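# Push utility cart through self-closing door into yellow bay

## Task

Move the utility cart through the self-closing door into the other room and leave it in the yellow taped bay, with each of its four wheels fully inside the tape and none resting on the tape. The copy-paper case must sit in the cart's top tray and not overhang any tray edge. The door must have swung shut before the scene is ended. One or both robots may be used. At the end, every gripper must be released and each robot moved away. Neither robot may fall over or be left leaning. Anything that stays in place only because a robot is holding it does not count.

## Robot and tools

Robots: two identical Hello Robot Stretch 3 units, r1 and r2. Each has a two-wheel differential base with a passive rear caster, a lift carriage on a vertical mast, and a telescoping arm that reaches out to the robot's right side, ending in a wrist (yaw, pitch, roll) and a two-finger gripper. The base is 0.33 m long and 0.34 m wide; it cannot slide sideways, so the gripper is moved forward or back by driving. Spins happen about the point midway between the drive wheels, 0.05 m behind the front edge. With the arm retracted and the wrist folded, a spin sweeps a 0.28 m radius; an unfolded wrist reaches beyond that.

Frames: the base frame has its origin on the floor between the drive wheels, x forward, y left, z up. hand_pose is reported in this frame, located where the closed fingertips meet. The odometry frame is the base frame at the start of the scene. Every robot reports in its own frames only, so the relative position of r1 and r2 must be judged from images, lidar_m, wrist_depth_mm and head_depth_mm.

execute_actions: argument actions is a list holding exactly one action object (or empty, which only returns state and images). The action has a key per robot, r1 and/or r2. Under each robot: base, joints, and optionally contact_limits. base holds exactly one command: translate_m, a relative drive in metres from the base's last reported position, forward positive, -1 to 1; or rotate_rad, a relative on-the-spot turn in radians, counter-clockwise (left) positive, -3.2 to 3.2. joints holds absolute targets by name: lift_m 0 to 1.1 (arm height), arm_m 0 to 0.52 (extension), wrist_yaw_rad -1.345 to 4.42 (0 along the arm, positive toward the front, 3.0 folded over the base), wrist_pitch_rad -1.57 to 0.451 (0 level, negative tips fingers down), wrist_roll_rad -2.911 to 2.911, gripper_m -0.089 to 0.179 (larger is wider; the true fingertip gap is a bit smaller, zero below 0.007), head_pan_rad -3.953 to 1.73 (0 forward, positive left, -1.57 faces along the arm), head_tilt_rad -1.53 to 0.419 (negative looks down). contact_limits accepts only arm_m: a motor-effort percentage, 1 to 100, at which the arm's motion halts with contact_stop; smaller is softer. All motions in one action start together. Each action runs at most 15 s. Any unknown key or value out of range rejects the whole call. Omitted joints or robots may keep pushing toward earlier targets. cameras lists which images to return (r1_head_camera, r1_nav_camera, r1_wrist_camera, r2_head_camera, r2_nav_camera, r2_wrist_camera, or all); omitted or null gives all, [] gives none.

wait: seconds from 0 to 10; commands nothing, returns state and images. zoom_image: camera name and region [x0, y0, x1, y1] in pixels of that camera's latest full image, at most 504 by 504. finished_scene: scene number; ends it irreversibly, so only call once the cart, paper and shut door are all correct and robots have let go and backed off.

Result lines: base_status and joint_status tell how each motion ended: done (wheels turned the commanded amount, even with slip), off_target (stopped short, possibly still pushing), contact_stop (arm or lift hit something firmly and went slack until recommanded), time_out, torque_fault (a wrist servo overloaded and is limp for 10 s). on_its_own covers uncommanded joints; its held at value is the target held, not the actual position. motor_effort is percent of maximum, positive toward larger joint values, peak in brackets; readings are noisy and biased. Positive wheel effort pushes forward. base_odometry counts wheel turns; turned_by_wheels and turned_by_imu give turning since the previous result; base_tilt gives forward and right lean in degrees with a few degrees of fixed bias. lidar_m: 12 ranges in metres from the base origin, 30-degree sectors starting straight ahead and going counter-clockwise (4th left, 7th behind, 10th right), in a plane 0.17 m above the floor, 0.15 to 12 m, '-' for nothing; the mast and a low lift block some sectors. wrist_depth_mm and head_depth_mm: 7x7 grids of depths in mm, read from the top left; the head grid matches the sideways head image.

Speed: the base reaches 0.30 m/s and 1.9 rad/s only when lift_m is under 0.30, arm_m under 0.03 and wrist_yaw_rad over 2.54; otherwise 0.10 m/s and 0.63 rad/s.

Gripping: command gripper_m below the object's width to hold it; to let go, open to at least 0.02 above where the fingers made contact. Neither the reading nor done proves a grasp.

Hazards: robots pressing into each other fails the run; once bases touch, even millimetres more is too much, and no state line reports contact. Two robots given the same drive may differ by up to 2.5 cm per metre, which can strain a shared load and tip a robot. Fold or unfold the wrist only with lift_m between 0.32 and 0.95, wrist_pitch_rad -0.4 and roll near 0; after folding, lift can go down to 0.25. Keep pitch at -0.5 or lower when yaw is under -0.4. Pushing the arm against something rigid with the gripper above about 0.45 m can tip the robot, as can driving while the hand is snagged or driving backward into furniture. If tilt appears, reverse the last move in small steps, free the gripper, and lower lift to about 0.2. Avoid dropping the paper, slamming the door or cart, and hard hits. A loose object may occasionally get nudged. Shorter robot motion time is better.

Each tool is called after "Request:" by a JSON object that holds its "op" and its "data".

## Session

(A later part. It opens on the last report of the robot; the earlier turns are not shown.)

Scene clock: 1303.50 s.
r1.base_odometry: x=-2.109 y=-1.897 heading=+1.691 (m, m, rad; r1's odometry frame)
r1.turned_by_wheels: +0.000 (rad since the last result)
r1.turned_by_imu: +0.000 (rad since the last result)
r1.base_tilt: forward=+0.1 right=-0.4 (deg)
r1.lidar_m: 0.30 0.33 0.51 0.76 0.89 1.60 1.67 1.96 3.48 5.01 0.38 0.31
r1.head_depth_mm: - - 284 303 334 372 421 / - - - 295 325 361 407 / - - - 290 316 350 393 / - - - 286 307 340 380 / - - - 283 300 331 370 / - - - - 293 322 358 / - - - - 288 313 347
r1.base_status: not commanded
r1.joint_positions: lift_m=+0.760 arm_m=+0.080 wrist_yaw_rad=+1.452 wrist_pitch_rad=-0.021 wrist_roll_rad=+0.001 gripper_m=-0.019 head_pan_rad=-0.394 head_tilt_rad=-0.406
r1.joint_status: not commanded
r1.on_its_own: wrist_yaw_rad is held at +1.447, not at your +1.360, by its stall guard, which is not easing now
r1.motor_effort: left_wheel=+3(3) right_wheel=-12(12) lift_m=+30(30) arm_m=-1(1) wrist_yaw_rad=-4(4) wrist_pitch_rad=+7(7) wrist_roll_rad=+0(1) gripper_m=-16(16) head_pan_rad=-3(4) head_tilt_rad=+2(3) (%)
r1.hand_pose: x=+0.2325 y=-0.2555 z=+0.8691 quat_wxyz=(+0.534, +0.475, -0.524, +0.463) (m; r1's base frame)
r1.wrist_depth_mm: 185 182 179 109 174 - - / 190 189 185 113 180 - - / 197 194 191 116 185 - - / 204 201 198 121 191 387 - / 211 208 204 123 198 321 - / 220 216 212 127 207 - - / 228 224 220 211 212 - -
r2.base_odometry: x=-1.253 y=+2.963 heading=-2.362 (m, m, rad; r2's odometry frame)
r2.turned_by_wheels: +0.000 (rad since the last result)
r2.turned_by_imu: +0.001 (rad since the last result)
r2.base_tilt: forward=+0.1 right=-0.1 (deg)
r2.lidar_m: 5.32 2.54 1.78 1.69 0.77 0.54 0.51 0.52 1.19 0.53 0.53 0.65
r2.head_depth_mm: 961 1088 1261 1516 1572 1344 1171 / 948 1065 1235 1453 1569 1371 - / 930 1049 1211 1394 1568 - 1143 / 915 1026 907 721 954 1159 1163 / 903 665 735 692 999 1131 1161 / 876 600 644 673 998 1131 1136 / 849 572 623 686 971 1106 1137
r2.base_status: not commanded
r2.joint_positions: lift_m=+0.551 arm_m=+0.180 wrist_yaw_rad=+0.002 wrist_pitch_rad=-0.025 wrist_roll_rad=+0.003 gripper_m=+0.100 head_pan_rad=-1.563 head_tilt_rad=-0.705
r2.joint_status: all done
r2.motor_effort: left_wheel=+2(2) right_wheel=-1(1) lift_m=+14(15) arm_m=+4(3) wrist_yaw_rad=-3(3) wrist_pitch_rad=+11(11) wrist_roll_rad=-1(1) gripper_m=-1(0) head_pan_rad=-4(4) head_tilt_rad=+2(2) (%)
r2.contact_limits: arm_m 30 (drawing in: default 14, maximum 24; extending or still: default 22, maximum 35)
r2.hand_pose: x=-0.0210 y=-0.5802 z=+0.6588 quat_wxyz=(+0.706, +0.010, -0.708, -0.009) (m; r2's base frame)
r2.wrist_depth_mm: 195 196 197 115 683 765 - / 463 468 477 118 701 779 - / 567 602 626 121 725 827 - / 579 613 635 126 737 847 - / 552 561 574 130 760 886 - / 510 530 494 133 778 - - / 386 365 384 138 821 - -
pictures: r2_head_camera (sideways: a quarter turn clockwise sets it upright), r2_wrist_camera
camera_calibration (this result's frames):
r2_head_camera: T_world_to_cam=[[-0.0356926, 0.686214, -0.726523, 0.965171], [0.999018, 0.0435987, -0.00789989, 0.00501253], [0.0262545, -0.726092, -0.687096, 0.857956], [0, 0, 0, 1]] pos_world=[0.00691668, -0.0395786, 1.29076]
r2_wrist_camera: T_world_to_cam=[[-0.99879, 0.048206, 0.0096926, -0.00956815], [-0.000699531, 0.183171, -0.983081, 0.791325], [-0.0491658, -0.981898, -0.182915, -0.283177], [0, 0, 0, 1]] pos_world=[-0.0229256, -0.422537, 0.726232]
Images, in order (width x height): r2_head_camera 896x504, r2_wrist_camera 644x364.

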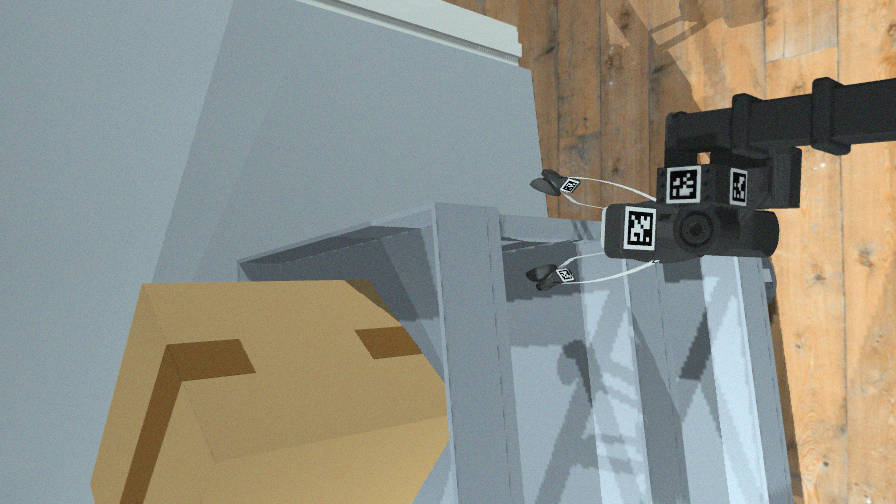

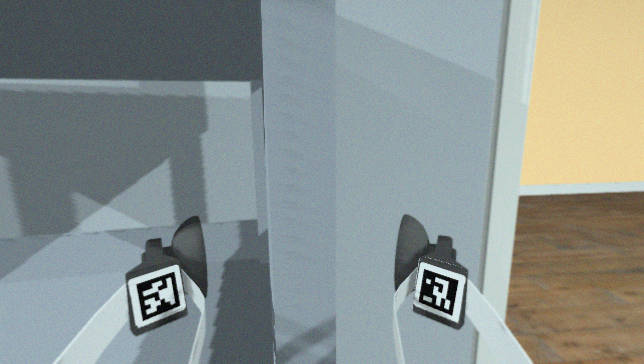

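Request:
{"op": "execute_actions", "data": {"actions": [{"r2":{"joints":{"gripper_m":0.005}}}], "cameras": []}}

Request:
{"op": "execute_actions", "data": {"actions": [{"r2":{"joints":{"arm_m":0.07},"contact_limits":{"arm_m":24}}}], "cameras": ["r2_head_camera","r2_wrist_camera"]}}

Scene clock: 1305.07 s.
r1.base_odometry: x=-2.109 y=-1.897 heading=+1.691 (m, m, rad; r1's odometry frame)
r1.turned_by_wheels: +0.000 (rad since the last result)
r1.turned_by_imu: +0.000 (rad since the last result)
r1.base_tilt: forward=+0.1 right=-0.4 (deg)
r1.lidar_m: 0.30 0.33 0.52 0.76 0.89 1.60 1.67 1.96 3.49 5.00 0.38 0.31
r1.head_depth_mm: - - 284 302 334 373 421 / - - - 295 325 361 407 / - - - 289 316 351 394 / - - - 286 307 340 381 / - - - 283 300 330 369 / - - - - 293 322 358 / - - - - 288 313 347
r1.base_status: not commanded
r1.joint_positions: lift_m=+0.760 arm_m=+0.080 wrist_yaw_rad=+1.452 wrist_pitch_rad=-0.021 wrist_roll_rad=+0.001 gripper_m=-0.019 head_pan_rad=-0.394 head_tilt_rad=-0.406
r1.joint_status: not commanded
r1.on_its_own: wrist_yaw_rad is held at +1.447, not at your +1.360, by its stall guard, which is not easing now
r1.motor_effort: left_wheel=+3(3) right_wheel=-12(12) lift_m=+30(30) arm_m=-1(1) wrist_yaw_rad=-5(4) wrist_pitch_rad=+7(7) wrist_roll_rad=+0(1) gripper_m=-16(18) head_pan_rad=-5(4) head_tilt_rad=+2(2) (%)
r1.hand_pose: x=+0.2325 y=-0.2555 z=+0.8691 quat_wxyz=(+0.534, +0.475, -0.524, +0.463) (m; r1's base frame)
r1.wrist_depth_mm: 185 182 178 109 174 - - / 190 188 185 113 179 - - / 197 194 191 117 185 - - / 204 201 197 121 191 391 - / 211 208 204 123 197 319 - / 220 216 213 127 207 - - / 229 224 220 211 212 - -
r2.base_odometry: x=-1.253 y=+2.963 heading=-2.362 (m, m, rad; r2's odometry frame)
r2.turned_by_wheels: +0.000 (rad since the last result)
r2.turned_by_imu: +0.000 (rad since the last result)
r2.base_tilt: forward=+0.1 right=-0.1 (deg)
r2.lidar_m: 5.31 2.53 1.79 1.70 0.77 0.54 0.51 0.51 1.19 0.53 0.53 0.65
r2.head_depth_mm: 959 1087 1256 1519 1574 1342 1165 / 944 1072 1230 1444 1579 1371 - / 931 1052 1205 1397 1575 - 1141 / 917 1024 906 720 953 1159 1160 / 903 661 736 692 999 1130 1160 / 877 601 642 671 996 1131 1140 / 853 570 621 685 971 1108 1143
r2.base_status: not commanded
r2.joint_positions: lift_m=+0.551 arm_m=+0.180 wrist_yaw_rad=+0.004 wrist_pitch_rad=-0.025 wrist_roll_rad=+0.001 gripper_m=+0.006 head_pan_rad=-1.563 head_tilt_rad=-0.705
r2.joint_status: all done
r2.motor_effort: left_wheel=+3(3) right_wheel=-4(4) lift_m=+16(15) arm_m=+2(3) wrist_yaw_rad=-5(6) wrist_pitch_rad=+11(11) wrist_roll_rad=-1(1) gripper_m=-16(100) head_pan_rad=-4(4) head_tilt_rad=+2(1) (%)
r2.hand_pose: x=-0.0204 y=-0.5805 z=+0.6588 quat_wxyz=(+0.707, +0.011, -0.707, -0.008) (m; r2's base frame)
r2.wrist_depth_mm: 196 197 197 113 673 769 - / 467 480 484 116 700 779 - / 564 600 619 120 710 814 - / 580 607 643 124 750 851 - / 558 559 573 127 769 886 - / 504 500 - 131 804 909 - / 384 382 382 137 831 986 -
pictures: none
No camera images: the call's "cameras" was empty. Leave "cameras" out to get every camera's image.

Scene clock: 1307.13 s.
r1.base_odometry: x=-2.109 y=-1.897 heading=+1.691 (m, m, rad; r1's odometry frame)
r1.turned_by_wheels: +0.000 (rad since the last result)
r1.turned_by_imu: +0.000 (rad since the last result)
r1.base_tilt: forward=+0.1 right=-0.4 (deg)
r1.lidar_m: 0.30 0.33 0.52 0.76 0.89 1.60 1.67 1.96 3.51 5.01 0.38 0.31
r1.head_depth_mm: - - 284 302 333 373 421 / - - - 294 324 361 407 / - - - 290 316 350 393 / - - - 286 308 340 381 / - - - 283 300 331 369 / - - - - 293 322 358 / - - - - 288 313 348
r1.base_status: not commanded
r1.joint_positions: lift_m=+0.760 arm_m=+0.080 wrist_yaw_rad=+1.452 wrist_pitch_rad=-0.021 wrist_roll_rad=+0.001 gripper_m=-0.019 head_pan_rad=-0.394 head_tilt_rad=-0.406
r1.joint_status: not commanded
r1.on_its_own: wrist_yaw_rad is held at +1.447, not at your +1.360, by its stall guard, which is not easing now
r1.motor_effort: left_wheel=+3(3) right_wheel=-12(12) lift_m=+30(30) arm_m=-1(1) wrist_yaw_rad=-4(4) wrist_pitch_rad=+7(7) wrist_roll_rad=+1(1) gripper_m=-18(17) head_pan_rad=-3(4) head_tilt_rad=+3(1) (%)
r1.hand_pose: x=+0.2325 y=-0.2555 z=+0.8691 quat_wxyz=(+0.534, +0.475, -0.524, +0.463) (m; r1's base frame)
r1.wrist_depth_mm: 185 182 179 109 174 - - / 191 188 185 113 180 - - / 197 194 192 117 185 - - / 203 201 197 121 192 - - / 211 209 204 123 197 - - / 220 216 212 127 209 - - / 228 224 221 211 212 - -
r2.base_odometry: x=-1.253 y=+2.963 heading=-2.362 (m, m, rad; r2's odometry frame)
r2.turned_by_wheels: +0.000 (rad since the last result)
r2.turned_by_imu: +0.001 (rad since the last result)
r2.base_tilt: forward=+0.2 right=-0.1 (deg)
r2.lidar_m: 5.33 2.54 1.78 1.70 0.77 0.54 0.51 0.51 1.19 0.43 0.45 0.63
r2.head_depth_mm: 961 1084 1255 1512 1573 1338 1170 / 944 1067 1229 1449 1580 1338 1211 / 928 1052 1189 1393 1570 1341 - / 915 996 872 739 620 820 1113 / 902 590 622 694 629 888 1100 / 883 567 566 644 931 887 1101 / 863 567 531 648 928 905 1118
r2.base_status: not commanded
r2.joint_positions: lift_m=+0.551 arm_m=+0.071 wrist_yaw_rad=+0.016 wrist_pitch_rad=-0.025 wrist_roll_rad=+0.001 gripper_m=+0.006 head_pan_rad=-1.563 head_tilt_rad=-0.705
r2.joint_status: all done
r2.on_its_own: wrist_yaw_rad is at rest, and its effort (-19) is outside its rest range (-12 to +12)
r2.motor_effort: left_wheel=+6(6) right_wheel=-9(9) lift_m=+16(16) arm_m=-3(6) wrist_yaw_rad=-19(19) wrist_pitch_rad=+11(11) wrist_roll_rad=+0(0) gripper_m=-17(18) head_pan_rad=-4(3) head_tilt_rad=+2(2) (%)
r2.contact_limits: arm_m 24 (drawing in: default 14, maximum 24; extending or still: default 22, maximum 35)
r2.hand_pose: x=-0.0172 y=-0.4711 z=+0.6588 quat_wxyz=(+0.707, +0.015, -0.707, -0.003) (m; r2's base frame)
r2.wrist_depth_mm: 195 195 176 114 793 862 - / 462 469 373 117 809 914 - / 660 693 737 120 824 929 - / 672 711 749 124 847 - - / 597 600 601 128 873 - - / 505 502 - 131 944 - - / 384 389 374 138 958 - -
pictures: r2_head_camera (sideways: a quarter turn clockwise sets it upright), r2_wrist_camera
camera_calibration (this result's frames):
r2_head_camera: T_world_to_cam=[[-0.0356925, 0.686195, -0.726542, 0.965196], [0.999018, 0.0435987, -0.00790085, 0.00501378], [0.0262547, -0.72611, -0.687077, 0.85793], [0, 0, 0, 1]] pos_world=[0.00691669, -0.0395789, 1.29076]
r2_wrist_camera: T_world_to_cam=[[-0.999367, 0.0336542, 0.0115072, -0.0191805], [-0.00515841, 0.182969, -0.983105, 0.771209], [-0.035191, -0.982543, -0.182679, -0.176122], [0, 0, 0, 1]] pos_world=[-0.0213881, -0.313509, 0.726226]
Images, in order (width x height): r2_head_camera 896x504, r2_wrist_camera 644x364.

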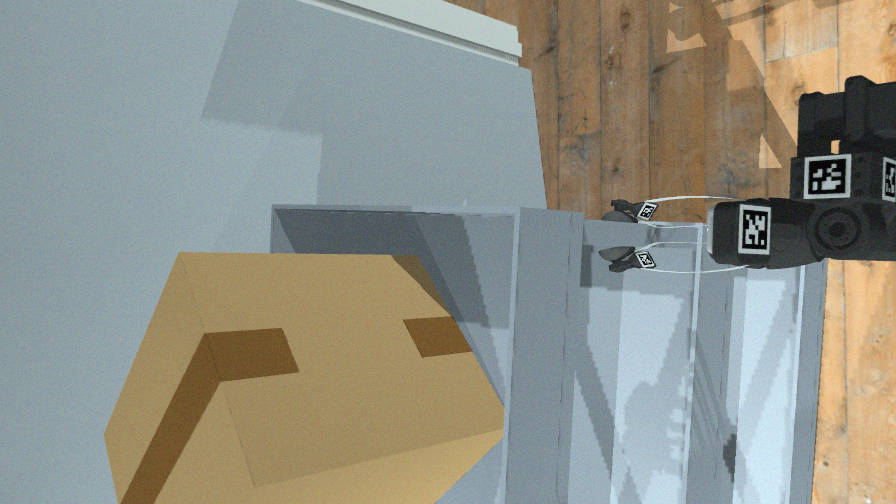

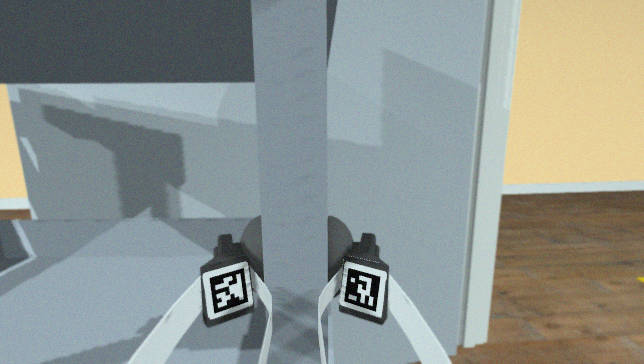

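Request:
{"op": "execute_actions", "data": {"actions": [{"r2":{"joints":{"gripper_m":0.1}}}], "cameras": []}}

Request:
{"op": "execute_actions", "data": {"actions": [{"r2":{"joints":{"arm_m":0.0,"wrist_yaw_rad":0.0}}}], "cameras": []}}

Request:
{"op": "execute_actions", "data": {"actions": [{"r2":{"joints":{"wrist_pitch_rad":-0.4,"gripper_m":0.03}}}], "cameras": []}}

Request:
{"op": "execute_actions", "data": {"actions": [{"r2":{"base":{"translate_m":0.3},"joints":{"wrist_yaw_rad":3.0}}}], "cameras": []}}

Request:
{"op": "execute_actions", "data": {"actions": [{"r2":{"joints":{"lift_m":0.25}}}], "cameras": []}}

Request:
{"op": "execute_actions", "data": {"actions": [{"r2":{"base":{"translate_m":0.7},"joints":{"head_pan_rad":0,"head_tilt_rad":-0.79}}}], "cameras": []}}

Request:
{"op": "execute_actions", "data": {"actions": [{"r2":{"base":{"rotate_rad":-1.57}}}], "cameras": []}}

Scene clock: 1308.97 s.
r1.base_odometry: x=-2.109 y=-1.897 heading=+1.691 (m, m, rad; r1's odometry frame)
r1.turned_by_wheels: +0.000 (rad since the last result)
r1.turned_by_imu: +0.000 (rad since the last result)
r1.base_tilt: forward=+0.1 right=-0.4 (deg)
r1.lidar_m: 0.30 0.33 0.52 0.76 0.89 1.60 1.67 1.96 3.49 5.01 0.38 0.30
r1.head_depth_mm: - - 284 302 333 373 421 / - - - 295 324 361 407 / - - - 290 316 350 394 / - - - 286 307 340 381 / - - - 283 300 331 369 / - - - - 293 322 358 / - - - - 289 313 348
r1.base_status: not commanded
r1.joint_positions: lift_m=+0.760 arm_m=+0.080 wrist_yaw_rad=+1.452 wrist_pitch_rad=-0.021 wrist_roll_rad=+0.001 gripper_m=-0.019 head_pan_rad=-0.394 head_tilt_rad=-0.406
r1.joint_status: not commanded
r1.on_its_own: wrist_yaw_rad is held at +1.447, not at your +1.360, by its stall guard, which is not easing now
r1.motor_effort: left_wheel=+3(3) right_wheel=-12(12) lift_m=+30(30) arm_m=-1(1) wrist_yaw_rad=-5(5) wrist_pitch_rad=+7(7) wrist_roll_rad=+0(1) gripper_m=-16(17) head_pan_rad=-4(4) head_tilt_rad=+2(3) (%)
r1.hand_pose: x=+0.2325 y=-0.2555 z=+0.8691 quat_wxyz=(+0.534, +0.475, -0.524, +0.463) (m; r1's base frame)
r1.wrist_depth_mm: 185 182 179 109 174 - - / 190 187 185 113 179 - - / 196 194 191 117 184 - - / 204 201 197 121 191 - - / 210 208 206 123 198 - - / 219 216 212 128 208 - - / 227 224 219 211 212 - -
r2.base_odometry: x=-1.253 y=+2.963 heading=-2.362 (m, m, rad; r2's odometry frame)
r2.turned_by_wheels: +0.000 (rad since the last result)
r2.turned_by_imu: +0.000 (rad since the last result)
r2.base_tilt: forward=+0.1 right=-0.1 (deg)
r2.lidar_m: 5.32 2.52 1.79 1.70 0.77 0.54 0.51 0.51 1.19 0.43 0.45 0.63
r2.head_depth_mm: 961 1088 1259 1517 1574 1343 1169 / 946 1070 1233 1456 1579 1341 1210 / 930 1054 1183 1392 1572 1342 - / 915 1000 872 741 623 833 1100 / 900 591 624 695 630 887 1102 / 886 569 567 645 929 886 1099 / 864 568 532 638 926 906 1118
r2.base_status: not commanded
r2.joint_positions: lift_m=+0.551 arm_m=+0.070 wrist_yaw_rad=+0.003 wrist_pitch_rad=-0.025 wrist_roll_rad=+0.001 gripper_m=+0.100 head_pan_rad=-1.563 head_tilt_rad=-0.705
r2.joint_status: all done
r2.motor_effort: left_wheel=+3(5) right_wheel=-3(9) lift_m=+16(15) arm_m=-1(4) wrist_yaw_rad=-4(19) wrist_pitch_rad=+11(11) wrist_roll_rad=+0(0) gripper_m=+0(98) head_pan_rad=-3(3) head_tilt_rad=+2(1) (%)
r2.hand_pose: x=-0.0206 y=-0.4709 z=+0.6588 quat_wxyz=(+0.707, +0.010, -0.707, -0.008) (m; r2's base frame)
r2.wrist_depth_mm: 194 194 158 197 784 902 - / 463 467 372 753 808 917 - / 652 688 722 776 838 - - / 676 702 747 804 873 - - / 596 592 592 827 877 - - / 500 529 443 362 907 - - / 387 368 366 276 947 - -
pictures: none
No camera images: the call's "cameras" was empty. Leave "cameras" out to get every camera's image.

Scene clock: 1310.67 s.
r1.base_odometry: x=-2.109 y=-1.897 heading=+1.691 (m, m, rad; r1's odometry frame)
r1.turned_by_wheels: +0.000 (rad since the last result)
r1.turned_by_imu: +0.000 (rad since the last result)
r1.base_tilt: forward=+0.1 right=-0.4 (deg)
r1.lidar_m: 0.30 0.33 0.52 0.76 0.89 1.61 1.67 1.96 3.48 5.02 0.38 0.30
r1.head_depth_mm: - - 284 302 333 373 421 / - - - 295 324 362 407 / - - - 290 316 351 394 / - - - 286 307 340 381 / - - - 283 300 331 369 / - - - - 293 322 358 / - - - - 289 313 347
r1.base_status: not commanded
r1.joint_positions: lift_m=+0.760 arm_m=+0.080 wrist_yaw_rad=+1.452 wrist_pitch_rad=-0.021 wrist_roll_rad=+0.001 gripper_m=-0.019 head_pan_rad=-0.394 head_tilt_rad=-0.406
r1.joint_status: not commanded
r1.on_its_own: wrist_yaw_rad is held at +1.447, not at your +1.360, by its stall guard, which is not easing now
r1.motor_effort: left_wheel=+4(3) right_wheel=-12(12) lift_m=+30(30) arm_m=-1(1) wrist_yaw_rad=-4(5) wrist_pitch_rad=+7(7) wrist_roll_rad=+1(1) gripper_m=-16(18) head_pan_rad=-4(4) head_tilt_rad=+2(2) (%)
r1.hand_pose: x=+0.2325 y=-0.2555 z=+0.8691 quat_wxyz=(+0.534, +0.475, -0.524, +0.463) (m; r1's base frame)
r1.wrist_depth_mm: 184 182 179 109 174 - - / 190 188 185 113 179 - - / 197 194 191 117 185 - - / 204 201 198 121 191 - - / 211 208 204 123 197 - - / 220 216 212 127 209 - - / 228 225 220 212 212 - -
r2.base_odometry: x=-1.253 y=+2.963 heading=-2.362 (m, m, rad; r2's odometry frame)
r2.turned_by_wheels: +0.000 (rad since the last result)
r2.turned_by_imu: +0.000 (rad since the last result)
r2.base_tilt: forward=+0.2 right=-0.1 (deg)
r2.lidar_m: 5.30 2.54 1.79 1.70 0.77 0.54 0.51 0.52 1.19 0.43 0.45 0.63
r2.head_depth_mm: 957 1087 1262 1516 1584 1343 1168 / 943 1068 1237 1449 1576 1345 1167 / 929 1053 1186 1392 1563 1337 1168 / 915 997 873 739 624 876 1087 / 900 592 623 696 630 888 1100 / 884 568 568 644 929 890 1100 / 862 567 531 638 927 908 1118
r2.base_status: not commanded
r2.joint_positions: lift_m=+0.551 arm_m=+0.001 wrist_yaw_rad=+0.002 wrist_pitch_rad=-0.025 wrist_roll_rad=+0.001 gripper_m=+0.100 head_pan_rad=-1.563 head_tilt_rad=-0.705
r2.joint_status: all done
r2.motor_effort: left_wheel=+3(3) right_wheel=-3(2) lift_m=+16(15) arm_m=-1(2) wrist_yaw_rad=-4(4) wrist_pitch_rad=+10(11) wrist_roll_rad=+0(0) gripper_m=+0(0) head_pan_rad=-4(3) head_tilt_rad=+2(2) (%)
r2.hand_pose: x=-0.0208 y=-0.4017 z=+0.6588 quat_wxyz=(+0.707, +0.010, -0.707, -0.008) (m; r2's base frame)
r2.wrist_depth_mm: 193 193 195 810 852 - - / 461 461 468 823 889 - - / 729 749 785 861 922 - - / 744 785 833 887 950 - - / 658 658 661 908 950 - - / 503 530 498 938 - - - / 389 367 381 274 - - -
pictures: none
No camera images: the call's "cameras" was empty. Leave "cameras" out to get every camera's image.

Scene clock: 1311.87 s.
r1.base_odometry: x=-2.109 y=-1.897 heading=+1.691 (m, m, rad; r1's odometry frame)
r1.turned_by_wheels: +0.000 (rad since the last result)
r1.turned_by_imu: +0.000 (rad since the last result)
r1.base_tilt: forward=+0.1 right=-0.4 (deg)
r1.lidar_m: 0.30 0.33 0.52 0.76 0.89 1.61 1.67 1.96 3.48 5.01 0.38 0.30
r1.head_depth_mm: - - 284 302 333 372 422 / - - - 295 325 361 407 / - - - 290 316 350 394 / - - - 286 308 340 381 / - - - 283 300 331 369 / - - - - 293 322 357 / - - - - 288 313 347
r1.base_status: not commanded
r1.joint_positions: lift_m=+0.760 arm_m=+0.080 wrist_yaw_rad=+1.452 wrist_pitch_rad=-0.021 wrist_roll_rad=+0.001 gripper_m=-0.019 head_pan_rad=-0.394 head_tilt_rad=-0.406
r1.joint_status: not commanded
r1.on_its_own: wrist_yaw_rad is held at +1.447, not at your +1.360, by its stall guard, which is not easing now
r1.motor_effort: left_wheel=+3(3) right_wheel=-12(12) lift_m=+30(30) arm_m=-1(1) wrist_yaw_rad=-4(4) wrist_pitch_rad=+7(7) wrist_roll_rad=+0(1) gripper_m=-17(17) head_pan_rad=-4(5) head_tilt_rad=+2(2) (%)
r1.hand_pose: x=+0.2325 y=-0.2555 z=+0.8691 quat_wxyz=(+0.534, +0.475, -0.524, +0.463) (m; r1's base frame)
r1.wrist_depth_mm: 184 181 179 109 175 - - / 190 187 184 113 179 - - / 197 194 191 117 186 - - / 204 201 198 120 191 - - / 212 209 205 123 197 - - / 219 217 212 127 208 - - / 227 224 219 211 213 - -
r2.base_odometry: x=-1.253 y=+2.963 heading=-2.362 (m, m, rad; r2's odometry frame)
r2.turned_by_wheels: +0.000 (rad since the last result)
r2.turned_by_imu: +0.000 (rad since the last result)
r2.base_tilt: forward=+0.2 right=+0.0 (deg)
r2.lidar_m: 5.33 2.54 1.79 1.70 0.77 0.54 0.51 0.52 1.19 0.43 0.45 0.63
r2.head_depth_mm: 958 1090 1257 1511 1590 1345 1171 / 944 1067 1234 1456 1568 1340 1171 / 931 1050 1185 1390 1570 1332 1166 / 915 995 875 739 623 868 1081 / 901 591 625 695 630 889 1105 / 885 568 566 645 928 885 1098 / 861 567 532 639 930 906 1116
r2.base_status: not commanded
r2.joint_positions: lift_m=+0.551 arm_m=+0.001 wrist_yaw_rad=+0.002 wrist_pitch_rad=-0.413 wrist_roll_rad=+0.001 gripper_m=+0.030 head_pan_rad=-1.563 head_tilt_rad=-0.705
r2.joint_status: all done
r2.motor_effort: left_wheel=+3(3) right_wheel=-2(3) lift_m=+16(16) arm_m=-1(2) wrist_yaw_rad=-3(3) wrist_pitch_rad=+6(9) wrist_roll_rad=+0(1) gripper_m=-1(97) head_pan_rad=-4(4) head_tilt_rad=+2(2) (%)
r2.hand_pose: x=-0.0210 y=-0.3712 z=+0.5645 quat_wxyz=(+0.692, +0.146, -0.692, -0.144) (m; r2's base frame)
r2.wrist_depth_mm: 669 694 746 770 836 - - / 607 609 615 856 914 - - / 484 494 492 908 - - - / 375 378 380 - - - - / 236 235 233 250 - - - / 264 266 - 288 846 843 836 / 560 562 567 683 720 741 733
pictures: none
No camera images: the call's "cameras" was empty. Leave "cameras" out to get every camera's image.

Scene clock: 1316.03 s.
r1.base_odometry: x=-2.109 y=-1.897 heading=+1.691 (m, m, rad; r1's odometry frame)
r1.turned_by_wheels: +0.000 (rad since the last result)
r1.turned_by_imu: +0.000 (rad since the last result)
r1.base_tilt: forward=+0.1 right=-0.4 (deg)
r1.lidar_m: 0.30 0.33 0.51 0.76 0.89 1.60 1.67 1.96 3.50 5.00 0.38 0.30
r1.head_depth_mm: - - 284 302 334 372 421 / - - - 295 325 361 407 / - - - 290 316 351 394 / - - - 286 308 340 381 / - - - 283 300 331 369 / - - - - 293 322 358 / - - - - 289 313 347
r1.base_status: not commanded
r1.joint_positions: lift_m=+0.760 arm_m=+0.080 wrist_yaw_rad=+1.452 wrist_pitch_rad=-0.021 wrist_roll_rad=+0.001 gripper_m=-0.019 head_pan_rad=-0.394 head_tilt_rad=-0.406
r1.joint_status: not commanded
r1.on_its_own: wrist_yaw_rad is held at +1.447, not at your +1.360, by its stall guard, which is not easing now
r1.motor_effort: left_wheel=+3(3) right_wheel=-13(13) lift_m=+30(30) arm_m=-1(1) wrist_yaw_rad=-4(5) wrist_pitch_rad=+7(7) wrist_roll_rad=+0(1) gripper_m=-17(17) head_pan_rad=-5(5) head_tilt_rad=+3(3) (%)
r1.hand_pose: x=+0.2325 y=-0.2555 z=+0.8691 quat_wxyz=(+0.534, +0.475, -0.524, +0.463) (m; r1's base frame)
r1.wrist_depth_mm: 185 182 180 109 174 - - / 190 188 185 113 179 - - / 197 194 190 117 185 - - / 204 202 198 120 191 - - / 211 208 204 122 197 - - / 218 216 212 127 208 - - / 227 225 220 211 213 - -
r2.base_odometry: x=-1.466 y=+2.752 heading=-2.362 (m, m, rad; r2's odometry frame)
r2.turned_by_wheels: +0.000 (rad since the last result)
r2.turned_by_imu: +0.002 (rad since the last result)
r2.base_tilt: forward=+0.2 right=-0.1 (deg)
r2.lidar_m: 5.01 2.56 1.80 1.71 1.22 0.86 0.81 3.86 0.45 0.44 0.46 4.14
r2.head_depth_mm: 906 578 563 696 621 877 1129 / 895 578 530 617 628 892 1104 / 869 577 590 674 634 893 1110 / 867 609 671 719 932 889 1102 / 855 705 841 739 930 886 1100 / 838 968 913 736 929 907 1120 / 2596 2855 859 715 695 1251 1159
r2.base_status: done
r2.joint_positions: lift_m=+0.551 arm_m=+0.001 wrist_yaw_rad=+2.997 wrist_pitch_rad=-0.413 wrist_roll_rad=+0.001 gripper_m=+0.030 head_pan_rad=-1.563 head_tilt_rad=-0.705
r2.joint_status: all done
r2.motor_effort: left_wheel=+1(6) right_wheel=-1(2) lift_m=+16(16) arm_m=-1(1) wrist_yaw_rad=+3(3) wrist_pitch_rad=+6(6) wrist_roll_rad=+0(0) gripper_m=-1(1) head_pan_rad=-3(3) head_tilt_rad=+1(2) (%)
r2.hand_pose: x=+0.0112 y=+0.0766 z=+0.5644 quat_wxyz=(+0.195, +0.701, +0.095, +0.680) (m; r2's base frame)
r2.wrist_depth_mm: - - - - - - - / - - - - - - - / - - - - - - - / - - - - - - - / 966 967 - - - - - / 843 819 - 842 845 837 840 / 711 719 716 724 720 739 733
pictures: none
No camera images: the call's "cameras" was empty. Leave "cameras" out to get every camera's image.

Scene clock: 1319.60 s.
r1.base_odometry: x=-2.109 y=-1.897 heading=+1.691 (m, m, rad; r1's odometry frame)
r1.turned_by_wheels: +0.000 (rad since the last result)
r1.turned_by_imu: +0.000 (rad since the last result)
r1.base_tilt: forward=+0.1 right=-0.4 (deg)
r1.lidar_m: 0.30 0.33 0.51 0.76 0.89 1.60 1.67 1.96 3.49 5.00 0.38 0.30
r1.head_depth_mm: - - 284 302 334 373 421 / - - - 295 325 361 407 / - - - 290 316 350 394 / - - - 286 307 340 381 / - - - 283 300 330 369 / - - - - 293 322 358 / - - - - 289 313 347
r1.base_status: not commanded
r1.joint_positions: lift_m=+0.760 arm_m=+0.080 wrist_yaw_rad=+1.452 wrist_pitch_rad=-0.021 wrist_roll_rad=+0.001 gripper_m=-0.019 head_pan_rad=-0.394 head_tilt_rad=-0.406
r1.joint_status: not commanded
r1.on_its_own: wrist_yaw_rad is held at +1.447, not at your +1.360, by its stall guard, which is not easing now
r1.motor_effort: left_wheel=+3(3) right_wheel=-12(12) lift_m=+30(30) arm_m=-1(1) wrist_yaw_rad=-6(5) wrist_pitch_rad=+7(7) wrist_roll_rad=+0(1) gripper_m=-16(16) head_pan_rad=-4(4) head_tilt_rad=+3(3) (%)
r1.hand_pose: x=+0.2325 y=-0.2555 z=+0.8691 quat_wxyz=(+0.534, +0.475, -0.524, +0.463) (m; r1's base frame)
r1.wrist_depth_mm: 184 182 180 109 174 - - / 191 188 184 113 179 - - / 197 194 192 117 185 - - / 205 201 197 121 192 - - / 212 207 205 123 198 - - / 220 216 212 127 208 - - / 228 224 221 211 212 - -
r2.base_odometry: x=-1.466 y=+2.752 heading=-2.362 (m, m, rad; r2's odometry frame)
r2.turned_by_wheels: +0.000 (rad since the last result)
r2.turned_by_imu: +0.001 (rad since the last result)
r2.base_tilt: forward=+0.1 right=-0.1 (deg)
r2.lidar_m: 5.02 2.55 1.80 1.71 1.22 0.86 0.81 3.87 0.45 0.44 0.46 4.17
r2.head_depth_mm: 910 579 562 697 621 876 1126 / 896 577 530 617 628 893 1104 / 869 576 590 677 635 892 1102 / 868 610 668 719 929 889 1100 / 853 705 840 738 929 889 1101 / 841 967 912 737 930 907 1120 / 2616 2866 856 714 695 1257 1157
r2.base_status: not commanded
r2.joint_positions: lift_m=+0.251 arm_m=+0.001 wrist_yaw_rad=+2.997 wrist_pitch_rad=-0.414 wrist_roll_rad=+0.001 gripper_m=+0.030 head_pan_rad=-1.563 head_tilt_rad=-0.705
r2.joint_status: all done
r2.motor_effort: left_wheel=+1(1) right_wheel=-1(1) lift_m=+15(16) arm_m=-2(1) wrist_yaw_rad=+2(4) wrist_pitch_rad=+6(6) wrist_roll_rad=+0(1) gripper_m=-1(1) head_pan_rad=-2(3) head_tilt_rad=+2(2) (%)
r2.hand_pose: x=+0.0111 y=+0.0765 z=+0.2642 quat_wxyz=(+0.195, +0.701, +0.095, +0.680) (m; r2's base frame)
r2.wrist_depth_mm: - - - - - - - / - - - - - - - / 884 - 889 907 888 909 936 / 675 - 688 688 687 698 699 / 553 540 580 560 556 561 569 / 471 - - - 472 478 473 / - - - - 408 408 409
pictures: none
No camera images: the call's "cameras" was empty. Leave "cameras" out to get every camera's image.

Scene clock: 1323.57 s.
r1.base_odometry: x=-2.109 y=-1.897 heading=+1.691 (m, m, rad; r1's odometry frame)
r1.turned_by_wheels: +0.000 (rad since the last result)
r1.turned_by_imu: +0.000 (rad since the last result)
r1.base_tilt: forward=+0.2 right=-0.4 (deg)
r1.lidar_m: 0.30 0.33 0.52 0.76 0.89 1.60 1.67 1.97 3.50 5.02 0.38 0.30
r1.head_depth_mm: - - 284 302 334 373 421 / - - - 295 324 361 408 / - - - 290 316 351 394 / - - - 286 307 340 381 / - - - 283 300 331 369 / - - - - 293 321 358 / - - - - 289 313 347
r1.base_status: not commanded
r1.joint_positions: lift_m=+0.760 arm_m=+0.080 wrist_yaw_rad=+1.452 wrist_pitch_rad=-0.021 wrist_roll_rad=+0.001 gripper_m=-0.019 head_pan_rad=-0.394 head_tilt_rad=-0.406
r1.joint_status: not commanded
r1.on_its_own: wrist_yaw_rad is held at +1.447, not at your +1.360, by its stall guard, which is not easing now
r1.motor_effort: left_wheel=+3(3) right_wheel=-12(12) lift_m=+30(30) arm_m=-1(1) wrist_yaw_rad=-4(4) wrist_pitch_rad=+7(7) wrist_roll_rad=+1(0) gripper_m=-17(17) head_pan_rad=-4(4) head_tilt_rad=+3(3) (%)
r1.hand_pose: x=+0.2325 y=-0.2555 z=+0.8691 quat_wxyz=(+0.534, +0.475, -0.524, +0.463) (m; r1's base frame)
r1.wrist_depth_mm: 184 182 179 109 174 - - / 191 188 185 114 179 - - / 197 194 191 117 185 - - / 204 201 198 121 191 - - / 211 209 205 123 197 - - / 219 216 212 127 208 - - / 228 225 220 211 212 - -
r2.base_odometry: x=-1.964 y=+2.260 heading=-2.362 (m, m, rad; r2's odometry frame)
r2.turned_by_wheels: +0.000 (rad since the last result)
r2.turned_by_imu: +0.003 (rad since the last result)
r2.base_tilt: forward=+0.2 right=-0.1 (deg)
r2.lidar_m: 4.30 2.60 1.84 1.74 1.79 1.60 1.51 0.64 0.63 3.03 3.12 4.13
r2.head_depth_mm: 3620 2816 2153 1766 1497 1296 1142 / 3619 2802 2159 1771 1499 1288 1140 / 3618 2801 2153 1762 1495 1292 1137 / 3619 2766 2165 1766 1485 1291 1136 / 3581 2773 2135 1748 1482 1285 1136 / 3563 2744 2143 1755 1487 1282 1133 / 3559 2744 2138 1752 1484 1282 1132
r2.base_status: done
r2.joint_positions: lift_m=+0.251 arm_m=+0.001 wrist_yaw_rad=+2.998 wrist_pitch_rad=-0.414 wrist_roll_rad=+0.001 gripper_m=+0.030 head_pan_rad=-0.007 head_tilt_rad=-0.781
r2.joint_status: all done
r2.motor_effort: left_wheel=+1(11) right_wheel=-1(7) lift_m=+16(15) arm_m=-2(1) wrist_yaw_rad=+2(3) wrist_pitch_rad=+6(6) wrist_roll_rad=+0(0) gripper_m=-1(0) head_pan_rad=+3(44) head_tilt_rad=-4(14) (%)
r2.hand_pose: x=+0.0109 y=+0.0765 z=+0.2642 quat_wxyz=(+0.195, +0.701, +0.096, +0.680) (m; r2's base frame)
r2.wrist_depth_mm: - - - - - - - / - - - - - - - / 870 - 889 890 909 913 915 / 679 - 693 692 701 695 698 / 551 542 575 560 561 567 568 / 473 - - - 472 474 476 / - - - - 406 408 407
pictures: none
No camera images: the call's "cameras" was empty. Leave "cameras" out to get every camera's image.

Scene clock: 1325.73 s.
r1.base_odometry: x=-2.109 y=-1.897 heading=+1.691 (m, m, rad; r1's odometry frame)
r1.turned_by_wheels: +0.000 (rad since the last result)
r1.turned_by_imu: +0.000 (rad since the last result)
r1.base_tilt: forward=+0.1 right=-0.4 (deg)
r1.lidar_m: 0.30 0.33 0.52 0.76 0.89 1.60 1.67 1.96 3.49 5.00 0.38 0.30
r1.head_depth_mm: - - 284 302 334 373 421 / - - - 295 324 361 408 / - - - 290 316 350 393 / - - - 286 308 340 381 / - - - 283 300 331 369 / - - - - 293 322 358 / - - - - 288 313 348
r1.base_status: not commanded
r1.joint_positions: lift_m=+0.760 arm_m=+0.080 wrist_yaw_rad=+1.452 wrist_pitch_rad=-0.021 wrist_roll_rad=+0.001 gripper_m=-0.019 head_pan_rad=-0.394 head_tilt_rad=-0.406
r1.joint_status: not commanded
r1.on_its_own: wrist_yaw_rad is held at +1.447, not at your +1.360, by its stall guard, which is not easing now
r1.motor_effort: left_wheel=+3(3) right_wheel=-12(12) lift_m=+30(30) arm_m=-1(1) wrist_yaw_rad=-6(5) wrist_pitch_rad=+7(7) wrist_roll_rad=+1(1) gripper_m=-17(16) head_pan_rad=-4(3) head_tilt_rad=+3(2) (%)
r1.hand_pose: x=+0.2325 y=-0.2555 z=+0.8691 quat_wxyz=(+0.534, +0.475, -0.524, +0.463) (m; r1's base frame)
r1.wrist_depth_mm: 184 182 179 109 174 - - / 190 187 185 113 179 - - / 196 194 192 117 186 - - / 204 201 198 121 191 - - / 212 208 205 123 198 - - / 219 216 212 127 208 - - / 228 224 219 211 212 - -
r2.base_odometry: x=-1.964 y=+2.260 heading=+2.351 (m, m, rad; r2's odometry frame)
r2.turned_by_wheels: -1.570 (rad since the last result)
r2.turned_by_imu: -1.561 (rad since the last result)
r2.base_tilt: forward=+0.2 right=-0.1 (deg)
r2.lidar_m: 3.03 3.10 4.11 4.30 2.62 1.84 1.75 1.78 1.61 1.52 0.64 0.63
r2.head_depth_mm: 2581 2805 2169 1441 1388 1268 1144 / 2663 2800 2173 1770 1499 1295 1137 / 2663 2764 2150 1761 1487 1294 1137 / 2612 2785 2143 1766 1483 1288 1135 / 2630 2774 2153 1753 1485 1286 1136 / 2630 2745 2135 1755 1474 1284 1134 / 2585 2745 2134 1747 1479 1280 1130
r2.base_status: done
r2.joint_positions: lift_m=+0.251 arm_m=+0.001 wrist_yaw_rad=+2.998 wrist_pitch_rad=-0.414 wrist_roll_rad=+0.001 gripper_m=+0.030 head_pan_rad=-0.007 head_tilt_rad=-0.781
r2.joint_status: not commanded
r2.motor_effort: left_wheel=+1(12) right_wheel=-1(7) lift_m=+15(15) arm_m=-2(2) wrist_yaw_rad=+2(2) wrist_pitch_rad=+6(6) wrist_roll_rad=-1(0) gripper_m=+0(0) head_pan_rad=+2(3) head_tilt_rad=-4(4) (%)
r2.hand_pose: x=+0.0109 y=+0.0765 z=+0.2642 quat_wxyz=(+0.195, +0.701, +0.096, +0.680) (m; r2's base frame)
r2.wrist_depth_mm: - - - - - - - / - - - - - - - / 869 - 904 907 910 919 919 / 680 - 671 689 692 702 702 / 558 540 582 561 561 565 564 / 474 - - - 474 471 479 / - - - - 404 408 411
pictures: none
No camera images: the call's "cameras" was empty. Leave "cameras" out to get every camera's image.

Request:
{"op": "execute_actions", "data": {"actions": [{"r2":{"base":{"translate_m":0.65}}}], "cameras": []}}

Request:
{"op": "execute_actions", "data": {"actions": [{"r2":{"base":{"rotate_rad":-1.585}}}], "cameras": []}}

Request:
{"op": "execute_actions", "data": {"actions": [{"r2":{"joints":{"lift_m":0.745}}}], "cameras": []}}

Request:
{"op": "execute_actions", "data": {"actions": [{"r2":{"joints":{"wrist_yaw_rad":2.2,"gripper_m":0.1}}}], "cameras": []}}

Request:
{"op": "execute_actions", "data": {"actions": [{"r2":{"joints":{"wrist_roll_rad":1.57,"wrist_pitch_rad":0}}}], "cameras": ["r2_head_camera","r2_nav_camera"]}}

Scene clock: 1329.73 s.
r1.base_odometry: x=-2.109 y=-1.897 heading=+1.691 (m, m, rad; r1's odometry frame)
r1.turned_by_wheels: +0.000 (rad since the last result)
r1.turned_by_imu: +0.000 (rad since the last result)
r1.base_tilt: forward=+0.1 right=-0.4 (deg)
r1.lidar_m: 0.30 0.33 0.52 0.76 0.89 1.61 1.67 1.96 3.50 5.00 0.38 0.30
r1.head_depth_mm: - - 284 302 334 372 421 / - - - 295 324 361 408 / - - - 290 316 350 394 / - - - 286 307 340 381 / - - - 283 300 331 369 / - - - - 293 322 357 / - - - - 289 313 347
r1.base_status: not commanded
r1.joint_positions: lift_m=+0.760 arm_m=+0.080 wrist_yaw_rad=+1.452 wrist_pitch_rad=-0.021 wrist_roll_rad=+0.001 gripper_m=-0.019 head_pan_rad=-0.394 head_tilt_rad=-0.406
r1.joint_status: not commanded
r1.on_its_own: wrist_yaw_rad is held at +1.447, not at your +1.360, by its stall guard, which is not easing now
r1.motor_effort: left_wheel=+4(3) right_wheel=-12(12) lift_m=+30(30) arm_m=-1(1) wrist_yaw_rad=-5(5) wrist_pitch_rad=+7(7) wrist_roll_rad=+0(1) gripper_m=-18(16) head_pan_rad=-4(4) head_tilt_rad=+2(2) (%)
r1.hand_pose: x=+0.2325 y=-0.2555 z=+0.8691 quat_wxyz=(+0.534, +0.475, -0.524, +0.463) (m; r1's base frame)
r1.wrist_depth_mm: 184 182 180 109 173 - - / 190 187 185 113 179 - - / 197 194 191 117 185 - - / 204 201 198 121 191 - - / 212 208 204 123 197 - - / 219 216 213 127 209 - - / 228 224 219 212 213 - 654
r2.base_odometry: x=-2.422 y=+2.722 heading=+2.351 (m, m, rad; r2's odometry frame)
r2.turned_by_wheels: +0.000 (rad since the last result)
r2.turned_by_imu: +0.003 (rad since the last result)
r2.base_tilt: forward=+0.1 right=-0.1 (deg)
r2.lidar_m: 2.38 2.44 3.22 4.35 3.60 2.52 2.40 2.25 0.46 0.44 0.46 0.97
r2.head_depth_mm: 2082 2377 2159 1777 1401 1295 1146 / 2069 2353 2164 1753 1494 1297 1139 / 2066 2373 2157 1772 1494 1288 1141 / 2063 2350 2155 1753 1490 1288 1137 / 2054 2340 2151 1759 1488 1286 1141 / 2055 2328 2147 1755 1477 1286 1131 / 2024 2317 2132 1745 1480 1277 1131
r2.base_status: done
r2.joint_positions: lift_m=+0.251 arm_m=+0.001 wrist_yaw_rad=+2.998 wrist_pitch_rad=-0.414 wrist_roll_rad=+0.001 gripper_m=+0.030 head_pan_rad=-0.007 head_tilt_rad=-0.781
r2.joint_status: not commanded
r2.motor_effort: left_wheel=+1(11) right_wheel=-1(5) lift_m=+15(16) arm_m=-2(1) wrist_yaw_rad=+3(2) wrist_pitch_rad=+6(6) wrist_roll_rad=+0(0) gripper_m=-1(1) head_pan_rad=+2(3) head_tilt_rad=-4(4) (%)
r2.hand_pose: x=+0.0109 y=+0.0765 z=+0.2642 quat_wxyz=(+0.195, +0.701, +0.096, +0.680) (m; r2's base frame)
r2.wrist_depth_mm: - - - - - - - / - - - - - - - / 884 - 901 897 917 901 916 / 673 - 684 688 693 696 694 / 552 539 574 556 568 565 572 / 473 - - - 474 474 473 / - - - - 405 409 408
pictures: none
No camera images: the call's "cameras" was empty. Leave "cameras" out to get every camera's image.

Scene clock: 1331.93 s.
r1.base_odometry: x=-2.109 y=-1.897 heading=+1.691 (m, m, rad; r1's odometry frame)
r1.turned_by_wheels: +0.000 (rad since the last result)
r1.turned_by_imu: +0.000 (rad since the last result)
r1.base_tilt: forward=+0.1 right=-0.4 (deg)
r1.lidar_m: 0.30 0.33 0.52 0.76 0.89 1.60 1.67 1.96 3.51 5.02 0.37 0.31
r1.head_depth_mm: - - 284 302 334 373 422 / - - - 295 324 361 407 / - - - 290 316 350 394 / - - - 286 308 340 381 / - - - 283 300 331 369 / - - - - 293 322 358 / - - - - 288 313 347
r1.base_status: not commanded
r1.joint_positions: lift_m=+0.760 arm_m=+0.080 wrist_yaw_rad=+1.452 wrist_pitch_rad=-0.021 wrist_roll_rad=+0.001 gripper_m=-0.019 head_pan_rad=-0.394 head_tilt_rad=-0.406
r1.joint_status: not commanded
r1.on_its_own: wrist_yaw_rad is held at +1.447, not at your +1.360, by its stall guard, which is not easing now
r1.motor_effort: left_wheel=+3(3) right_wheel=-12(12) lift_m=+30(30) arm_m=-1(1) wrist_yaw_rad=-4(5) wrist_pitch_rad=+7(7) wrist_roll_rad=+1(0) gripper_m=-17(17) head_pan_rad=-4(4) head_tilt_rad=+2(3) (%)
r1.hand_pose: x=+0.2325 y=-0.2555 z=+0.8691 quat_wxyz=(+0.534, +0.475, -0.524, +0.463) (m; r1's base frame)
r1.wrist_depth_mm: 184 182 179 109 174 - - / 191 188 185 113 179 - - / 197 194 191 116 185 - - / 204 201 197 121 191 - - / 211 208 204 123 197 - - / 219 215 212 127 209 - - / 228 225 219 212 212 - -
r2.base_odometry: x=-2.422 y=+2.722 heading=+0.766 (m, m, rad; r2's odometry frame)
r2.turned_by_wheels: -1.585 (rad since the last result)
r2.turned_by_imu: -1.576 (rad since the last result)
r2.base_tilt: forward=+0.1 right=-0.1 (deg)
r2.lidar_m: 0.44 0.46 0.97 2.37 2.42 3.16 4.34 3.73 2.55 2.40 2.30 0.46
r2.head_depth_mm: 1333 1502 1759 1680 1462 1297 1136 / 3699 1537 815 682 803 1273 1138 / 701 752 813 683 929 1042 1137 / 671 668 762 681 925 1118 1135 / 666 601 704 680 923 1115 1133 / 663 641 759 678 923 1096 1137 / 3464 793 794 591 809 1114 1133
r2.base_status: done
r2.joint_positions: lift_m=+0.251 arm_m=+0.001 wrist_yaw_rad=+2.998 wrist_pitch_rad=-0.414 wrist_roll_rad=+0.001 gripper_m=+0.030 head_pan_rad=-0.007 head_tilt_rad=-0.781
r2.joint_status: not commanded
r2.motor_effort: left_wheel=+1(13) right_wheel=-1(8) lift_m=+15(15) arm_m=-1(1) wrist_yaw_rad=+1(2) wrist_pitch_rad=+6(6) wrist_roll_rad=-1(0) gripper_m=-1(1) head_pan_rad=+3(2) head_tilt_rad=-4(4) (%)
r2.hand_pose: x=+0.0109 y=+0.0765 z=+0.2642 quat_wxyz=(+0.195, +0.701, +0.096, +0.680) (m; r2's base frame)
r2.wrist_depth_mm: - - - - - - 459 / - - - - 968 861 501 / 868 - 903 904 908 853 527 / 676 - 681 697 695 636 560 / 547 547 577 557 563 573 468 / 470 - - - 474 474 475 / - - - - 407 407 409
pictures: none
No camera images: the call's "cameras" was empty. Leave "cameras" out to get every camera's image.

Scene clock: 1337.27 s.
r1.base_odometry: x=-2.109 y=-1.897 heading=+1.691 (m, m, rad; r1's odometry frame)
r1.turned_by_wheels: +0.000 (rad since the last result)
r1.turned_by_imu: +0.001 (rad since the last result)
r1.base_tilt: forward=+0.1 right=-0.4 (deg)
r1.lidar_m: 0.30 0.33 0.52 0.76 0.89 1.60 1.67 1.96 3.48 5.00 0.37 0.30
r1.head_depth_mm: - - 284 302 334 372 421 / - - - 295 324 361 407 / - - - 290 316 350 393 / - - - 286 308 340 381 / - - - 283 300 331 369 / - - - - 293 322 358 / - - - - 289 313 347
r1.base_status: not commanded
r1.joint_positions: lift_m=+0.760 arm_m=+0.080 wrist_yaw_rad=+1.452 wrist_pitch_rad=-0.021 wrist_roll_rad=+0.001 gripper_m=-0.019 head_pan_rad=-0.394 head_tilt_rad=-0.406
r1.joint_status: not commanded
r1.on_its_own: wrist_yaw_rad is held at +1.447, not at your +1.360, by its stall guard, which is not easing now
r1.motor_effort: left_wheel=+3(3) right_wheel=-12(12) lift_m=+30(30) arm_m=-1(1) wrist_yaw_rad=-5(5) wrist_pitch_rad=+7(7) wrist_roll_rad=+1(1) gripper_m=-18(17) head_pan_rad=-4(4) head_tilt_rad=+2(3) (%)
r1.hand_pose: x=+0.2325 y=-0.2555 z=+0.8691 quat_wxyz=(+0.534, +0.475, -0.524, +0.463) (m; r1's base frame)
r1.wrist_depth_mm: 185 182 179 109 174 - - / 191 188 185 113 179 - - / 196 194 190 117 185 - - / 204 200 198 121 191 - - / 211 208 205 123 197 - - / 220 216 213 127 208 - - / 228 224 220 211 212 - -
r2.base_odometry: x=-2.422 y=+2.722 heading=+0.766 (m, m, rad; r2's odometry frame)
r2.turned_by_wheels: +0.000 (rad since the last result)
r2.turned_by_imu: +0.001 (rad since the last result)
r2.base_tilt: forward=+0.2 right=-0.1 (deg)
r2.lidar_m: 0.44 0.46 0.97 2.37 2.42 3.16 4.36 3.74 2.55 2.40 2.30 0.46
r2.head_depth_mm: 1333 1514 1760 1676 1466 1290 1141 / 3667 1530 812 684 802 1266 1136 / 703 749 813 684 928 1043 1135 / 669 667 764 680 931 1119 1135 / 667 601 705 680 926 1116 1137 / 665 641 758 679 924 1097 1135 / 3437 795 794 591 809 1118 1132
r2.base_status: not commanded
r2.joint_positions: lift_m=+0.744 arm_m=+0.001 wrist_yaw_rad=+2.998 wrist_pitch_rad=-0.414 wrist_roll_rad=+0.001 gripper_m=+0.030 head_pan_rad=-0.007 head_tilt_rad=-0.781
r2.joint_status: all done
r2.motor_effort: left_wheel=+2(2) right_wheel=-1(1) lift_m=+48(48) arm_m=-2(2) wrist_yaw_rad=+1(1) wrist_pitch_rad=+6(6) wrist_roll_rad=+0(0) gripper_m=+0(0) head_pan_rad=+3(3) head_tilt_rad=-5(4) (%)
r2.hand_pose: x=+0.0109 y=+0.0765 z=+0.7578 quat_wxyz=(+0.195, +0.701, +0.096, +0.680) (m; r2's base frame)
r2.wrist_depth_mm: - - - - - - 453 / - - - - - - 497 / - - - - - - 550 / - - - - - - 596 / - - - - - 704 538 / - - - - - 760 487 / 917 922 927 943 927 819 743
pictures: none
No camera images: the call's "cameras" was empty. Leave "cameras" out to get every camera's image.

Scene clock: 1338.63 s.
r1.base_odometry: x=-2.109 y=-1.897 heading=+1.691 (m, m, rad; r1's odometry frame)
r1.turned_by_wheels: +0.000 (rad since the last result)
r1.turned_by_imu: +0.000 (rad since the last result)
r1.base_tilt: forward=+0.1 right=-0.4 (deg)
r1.lidar_m: 0.30 0.33 0.52 0.76 0.89 1.60 1.67 1.96 3.50 4.99 0.38 0.30
r1.head_depth_mm: - - 284 302 334 372 421 / - - - 295 324 361 407 / - - - 290 315 351 394 / - - - 286 308 340 381 / - - - 283 300 331 369 / - - - - 293 321 357 / - - - - 288 313 347
r1.base_status: not commanded
r1.joint_positions: lift_m=+0.760 arm_m=+0.080 wrist_yaw_rad=+1.452 wrist_pitch_rad=-0.021 wrist_roll_rad=+0.001 gripper_m=-0.019 head_pan_rad=-0.394 head_tilt_rad=-0.406
r1.joint_status: not commanded
r1.on_its_own: wrist_yaw_rad is held at +1.447, not at your +1.360, by its stall guard, which is not easing now
r1.motor_effort: left_wheel=+3(3) right_wheel=-12(12) lift_m=+30(30) arm_m=-1(1) wrist_yaw_rad=-4(4) wrist_pitch_rad=+7(7) wrist_roll_rad=+0(0) gripper_m=-16(17) head_pan_rad=-4(5) head_tilt_rad=+2(2) (%)
r1.hand_pose: x=+0.2325 y=-0.2555 z=+0.8691 quat_wxyz=(+0.534, +0.475, -0.524, +0.463) (m; r1's base frame)
r1.wrist_depth_mm: 185 182 179 109 174 - - / 190 188 184 113 179 - - / 197 194 191 117 185 - - / 203 201 198 121 190 - - / 212 209 204 123 197 - - / 219 216 212 127 209 - - / 227 224 220 210 213 - -
r2.base_odometry: x=-2.422 y=+2.722 heading=+0.766 (m, m, rad; r2's odometry frame)
r2.turned_by_wheels: +0.000 (rad since the last result)
r2.turned_by_imu: +0.000 (rad since the last result)
r2.base_tilt: forward=+0.2 right=-0.1 (deg)
r2.lidar_m: 0.44 0.46 0.97 2.37 2.42 3.15 4.32 3.70 2.54 2.40 2.30 0.46
r2.head_depth_mm: 1329 1504 1754 1677 1457 1292 1137 / 3718 1533 811 683 804 1265 1139 / 702 750 812 682 927 1040 1125 / 671 666 762 679 928 1121 1137 / 665 601 705 679 925 1114 1136 / 666 640 758 677 923 1103 1134 / 3431 791 795 591 806 1117 1135
r2.base_status: not commanded
r2.joint_positions: lift_m=+0.744 arm_m=+0.001 wrist_yaw_rad=+2.203 wrist_pitch_rad=-0.414 wrist_roll_rad=+0.001 gripper_m=+0.100 head_pan_rad=-0.007 head_tilt_rad=-0.781
r2.joint_status: all done
r2.motor_effort: left_wheel=+2(2) right_wheel=-1(1) lift_m=+47(48) arm_m=-1(1) wrist_yaw_rad=-4(4) wrist_pitch_rad=+6(6) wrist_roll_rad=+0(1) gripper_m=-1(97) head_pan_rad=+4(3) head_tilt_rad=-5(4) (%)
r2.hand_pose: x=+0.1601 y=-0.0132 z=+0.7578 quat_wxyz=(+0.443, +0.683, -0.183, +0.551) (m; r2's base frame)
r2.wrist_depth_mm: - - 522 413 349 300 238 / - - 610 943 - 337 292 / - - 726 882 952 899 814 / - - 797 697 743 729 614 / - - 864 616 598 599 - / - - - 867 873 443 - / 914 901 912 820 769 749 937
pictures: none
No camera images: the call's "cameras" was empty. Leave "cameras" out to get every camera's image.

Scene clock: 1340.07 s.
r1.base_odometry: x=-2.109 y=-1.897 heading=+1.691 (m, m, rad; r1's odometry frame)
r1.turned_by_wheels: +0.000 (rad since the last result)
r1.turned_by_imu: +0.000 (rad since the last result)
r1.base_tilt: forward=+0.1 right=-0.4 (deg)
r1.lidar_m: 0.30 0.33 0.52 0.76 0.89 1.60 1.67 1.96 3.47 4.99 0.38 0.30
r1.head_depth_mm: - - 284 302 334 373 422 / - - - 294 325 361 407 / - - - 290 316 351 394 / - - - 286 308 340 381 / - - - 283 299 331 369 / - - - - 293 321 358 / - - - - 289 313 347
r1.base_status: not commanded
r1.joint_positions: lift_m=+0.760 arm_m=+0.080 wrist_yaw_rad=+1.452 wrist_pitch_rad=-0.021 wrist_roll_rad=+0.001 gripper_m=-0.019 head_pan_rad=-0.394 head_tilt_rad=-0.406
r1.joint_status: not commanded
r1.on_its_own: wrist_yaw_rad is held at +1.447, not at your +1.360, by its stall guard, which is not easing now
r1.motor_effort: left_wheel=+3(3) right_wheel=-12(12) lift_m=+30(30) arm_m=-1(1) wrist_yaw_rad=-4(5) wrist_pitch_rad=+7(7) wrist_roll_rad=+1(0) gripper_m=-18(17) head_pan_rad=-4(4) head_tilt_rad=+4(3) (%)
r1.hand_pose: x=+0.2325 y=-0.2555 z=+0.8691 quat_wxyz=(+0.534, +0.475, -0.524, +0.463) (m; r1's base frame)
r1.wrist_depth_mm: 184 182 179 109 173 - - / 191 188 184 113 179 - - / 197 194 190 117 185 - - / 203 201 198 121 191 - - / 211 208 204 123 197 - - / 219 216 212 127 208 - - / 227 225 220 212 213 - -
r2.base_odometry: x=-2.422 y=+2.722 heading=+0.766 (m, m, rad; r2's odometry frame)
r2.turned_by_wheels: +0.000 (rad since the last result)
r2.turned_by_imu: +0.000 (rad since the last result)
r2.base_tilt: forward=+0.2 right=-0.1 (deg)
r2.lidar_m: 0.44 0.46 0.97 2.37 2.41 3.14 4.35 3.72 2.56 2.40 2.31 0.46
r2.head_depth_mm: 1328 1498 1759 1681 1458 1297 1139 / 3713 1530 813 683 804 1265 1140 / 702 748 812 683 927 1043 1146 / 670 667 762 681 927 1119 - / 666 601 706 681 924 1118 1140 / 666 640 758 679 923 1100 1137 / 3443 791 793 592 809 1118 1132
r2.base_status: not commanded
r2.joint_positions: lift_m=+0.744 arm_m=+0.001 wrist_yaw_rad=+2.203 wrist_pitch_rad=-0.026 wrist_roll_rad=+1.569 gripper_m=+0.100 head_pan_rad=-0.007 head_tilt_rad=-0.781
r2.joint_status: all done
r2.motor_effort: left_wheel=+1(1) right_wheel=-1(1) lift_m=+48(48) arm_m=-1(2) wrist_yaw_rad=-4(3) wrist_pitch_rad=+11(11) wrist_roll_rad=+1(0) gripper_m=+0(1) head_pan_rad=+3(3) head_tilt_rad=-4(4) (%)
r2.hand_pose: x=+0.1848 y=+0.0050 z=+0.8520 quat_wxyz=(+0.013, +0.892, -0.452, -0.005) (m; r2's base frame)
r2.wrist_depth_mm: - - 518 334 968 590 365 / - - 673 372 942 600 412 / 919 941 957 427 954 597 691 / 719 715 735 517 685 545 646 / 584 605 624 628 621 663 671 / - - - - - - 949 / - - - - - - 923
pictures: r2_head_camera (sideways: a quarter turn clockwise sets it upright), r2_nav_camera (sideways: a quarter turn counterclockwise sets it upright)
camera_calibration (this result's frames):
r2_head_camera: T_world_to_cam=[[-0.74016, -0.0252906, -0.671955, 0.898357], [-0.0294903, 0.999552, -0.00513674, 0.00768849], [0.671784, 0.0160142, -0.740574, 0.923569], [0, 0, 0, 1]] pos_world=[0.0447164, 0.000244732, 1.28767]
r2_nav_camera: T_world_to_cam=[[0.70364, -0.00593309, 0.710532, -0.881888], [-0.0159813, -0.999844, 0.00747742, 0.0417557], [0.710377, -0.0166167, -0.703626, 0.861834], [0, 0, 0, 1]] pos_world=[0.00897255, 0.0508377, 1.23271]
Images, in order (width x height): r2_head_camera 896x504, r2_nav_camera 672x504.

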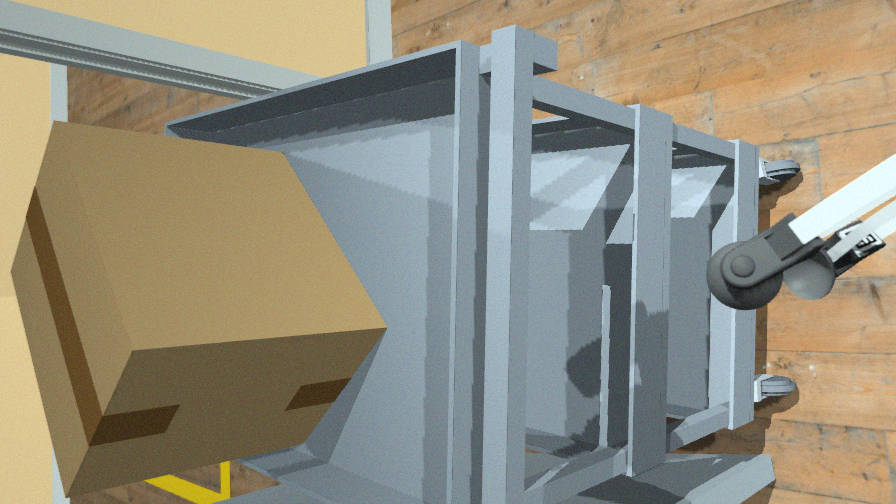

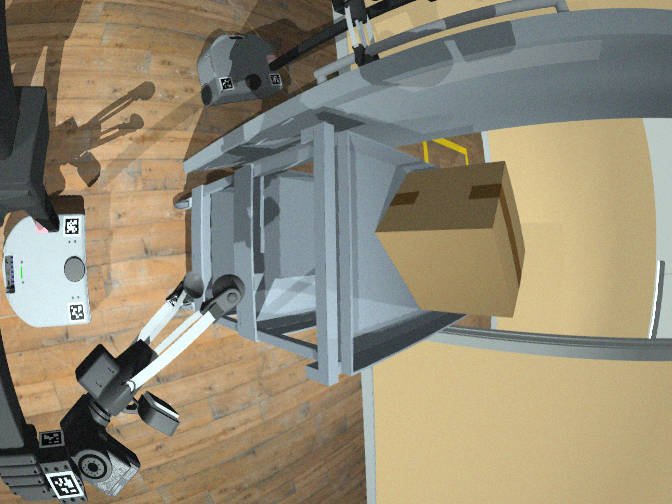

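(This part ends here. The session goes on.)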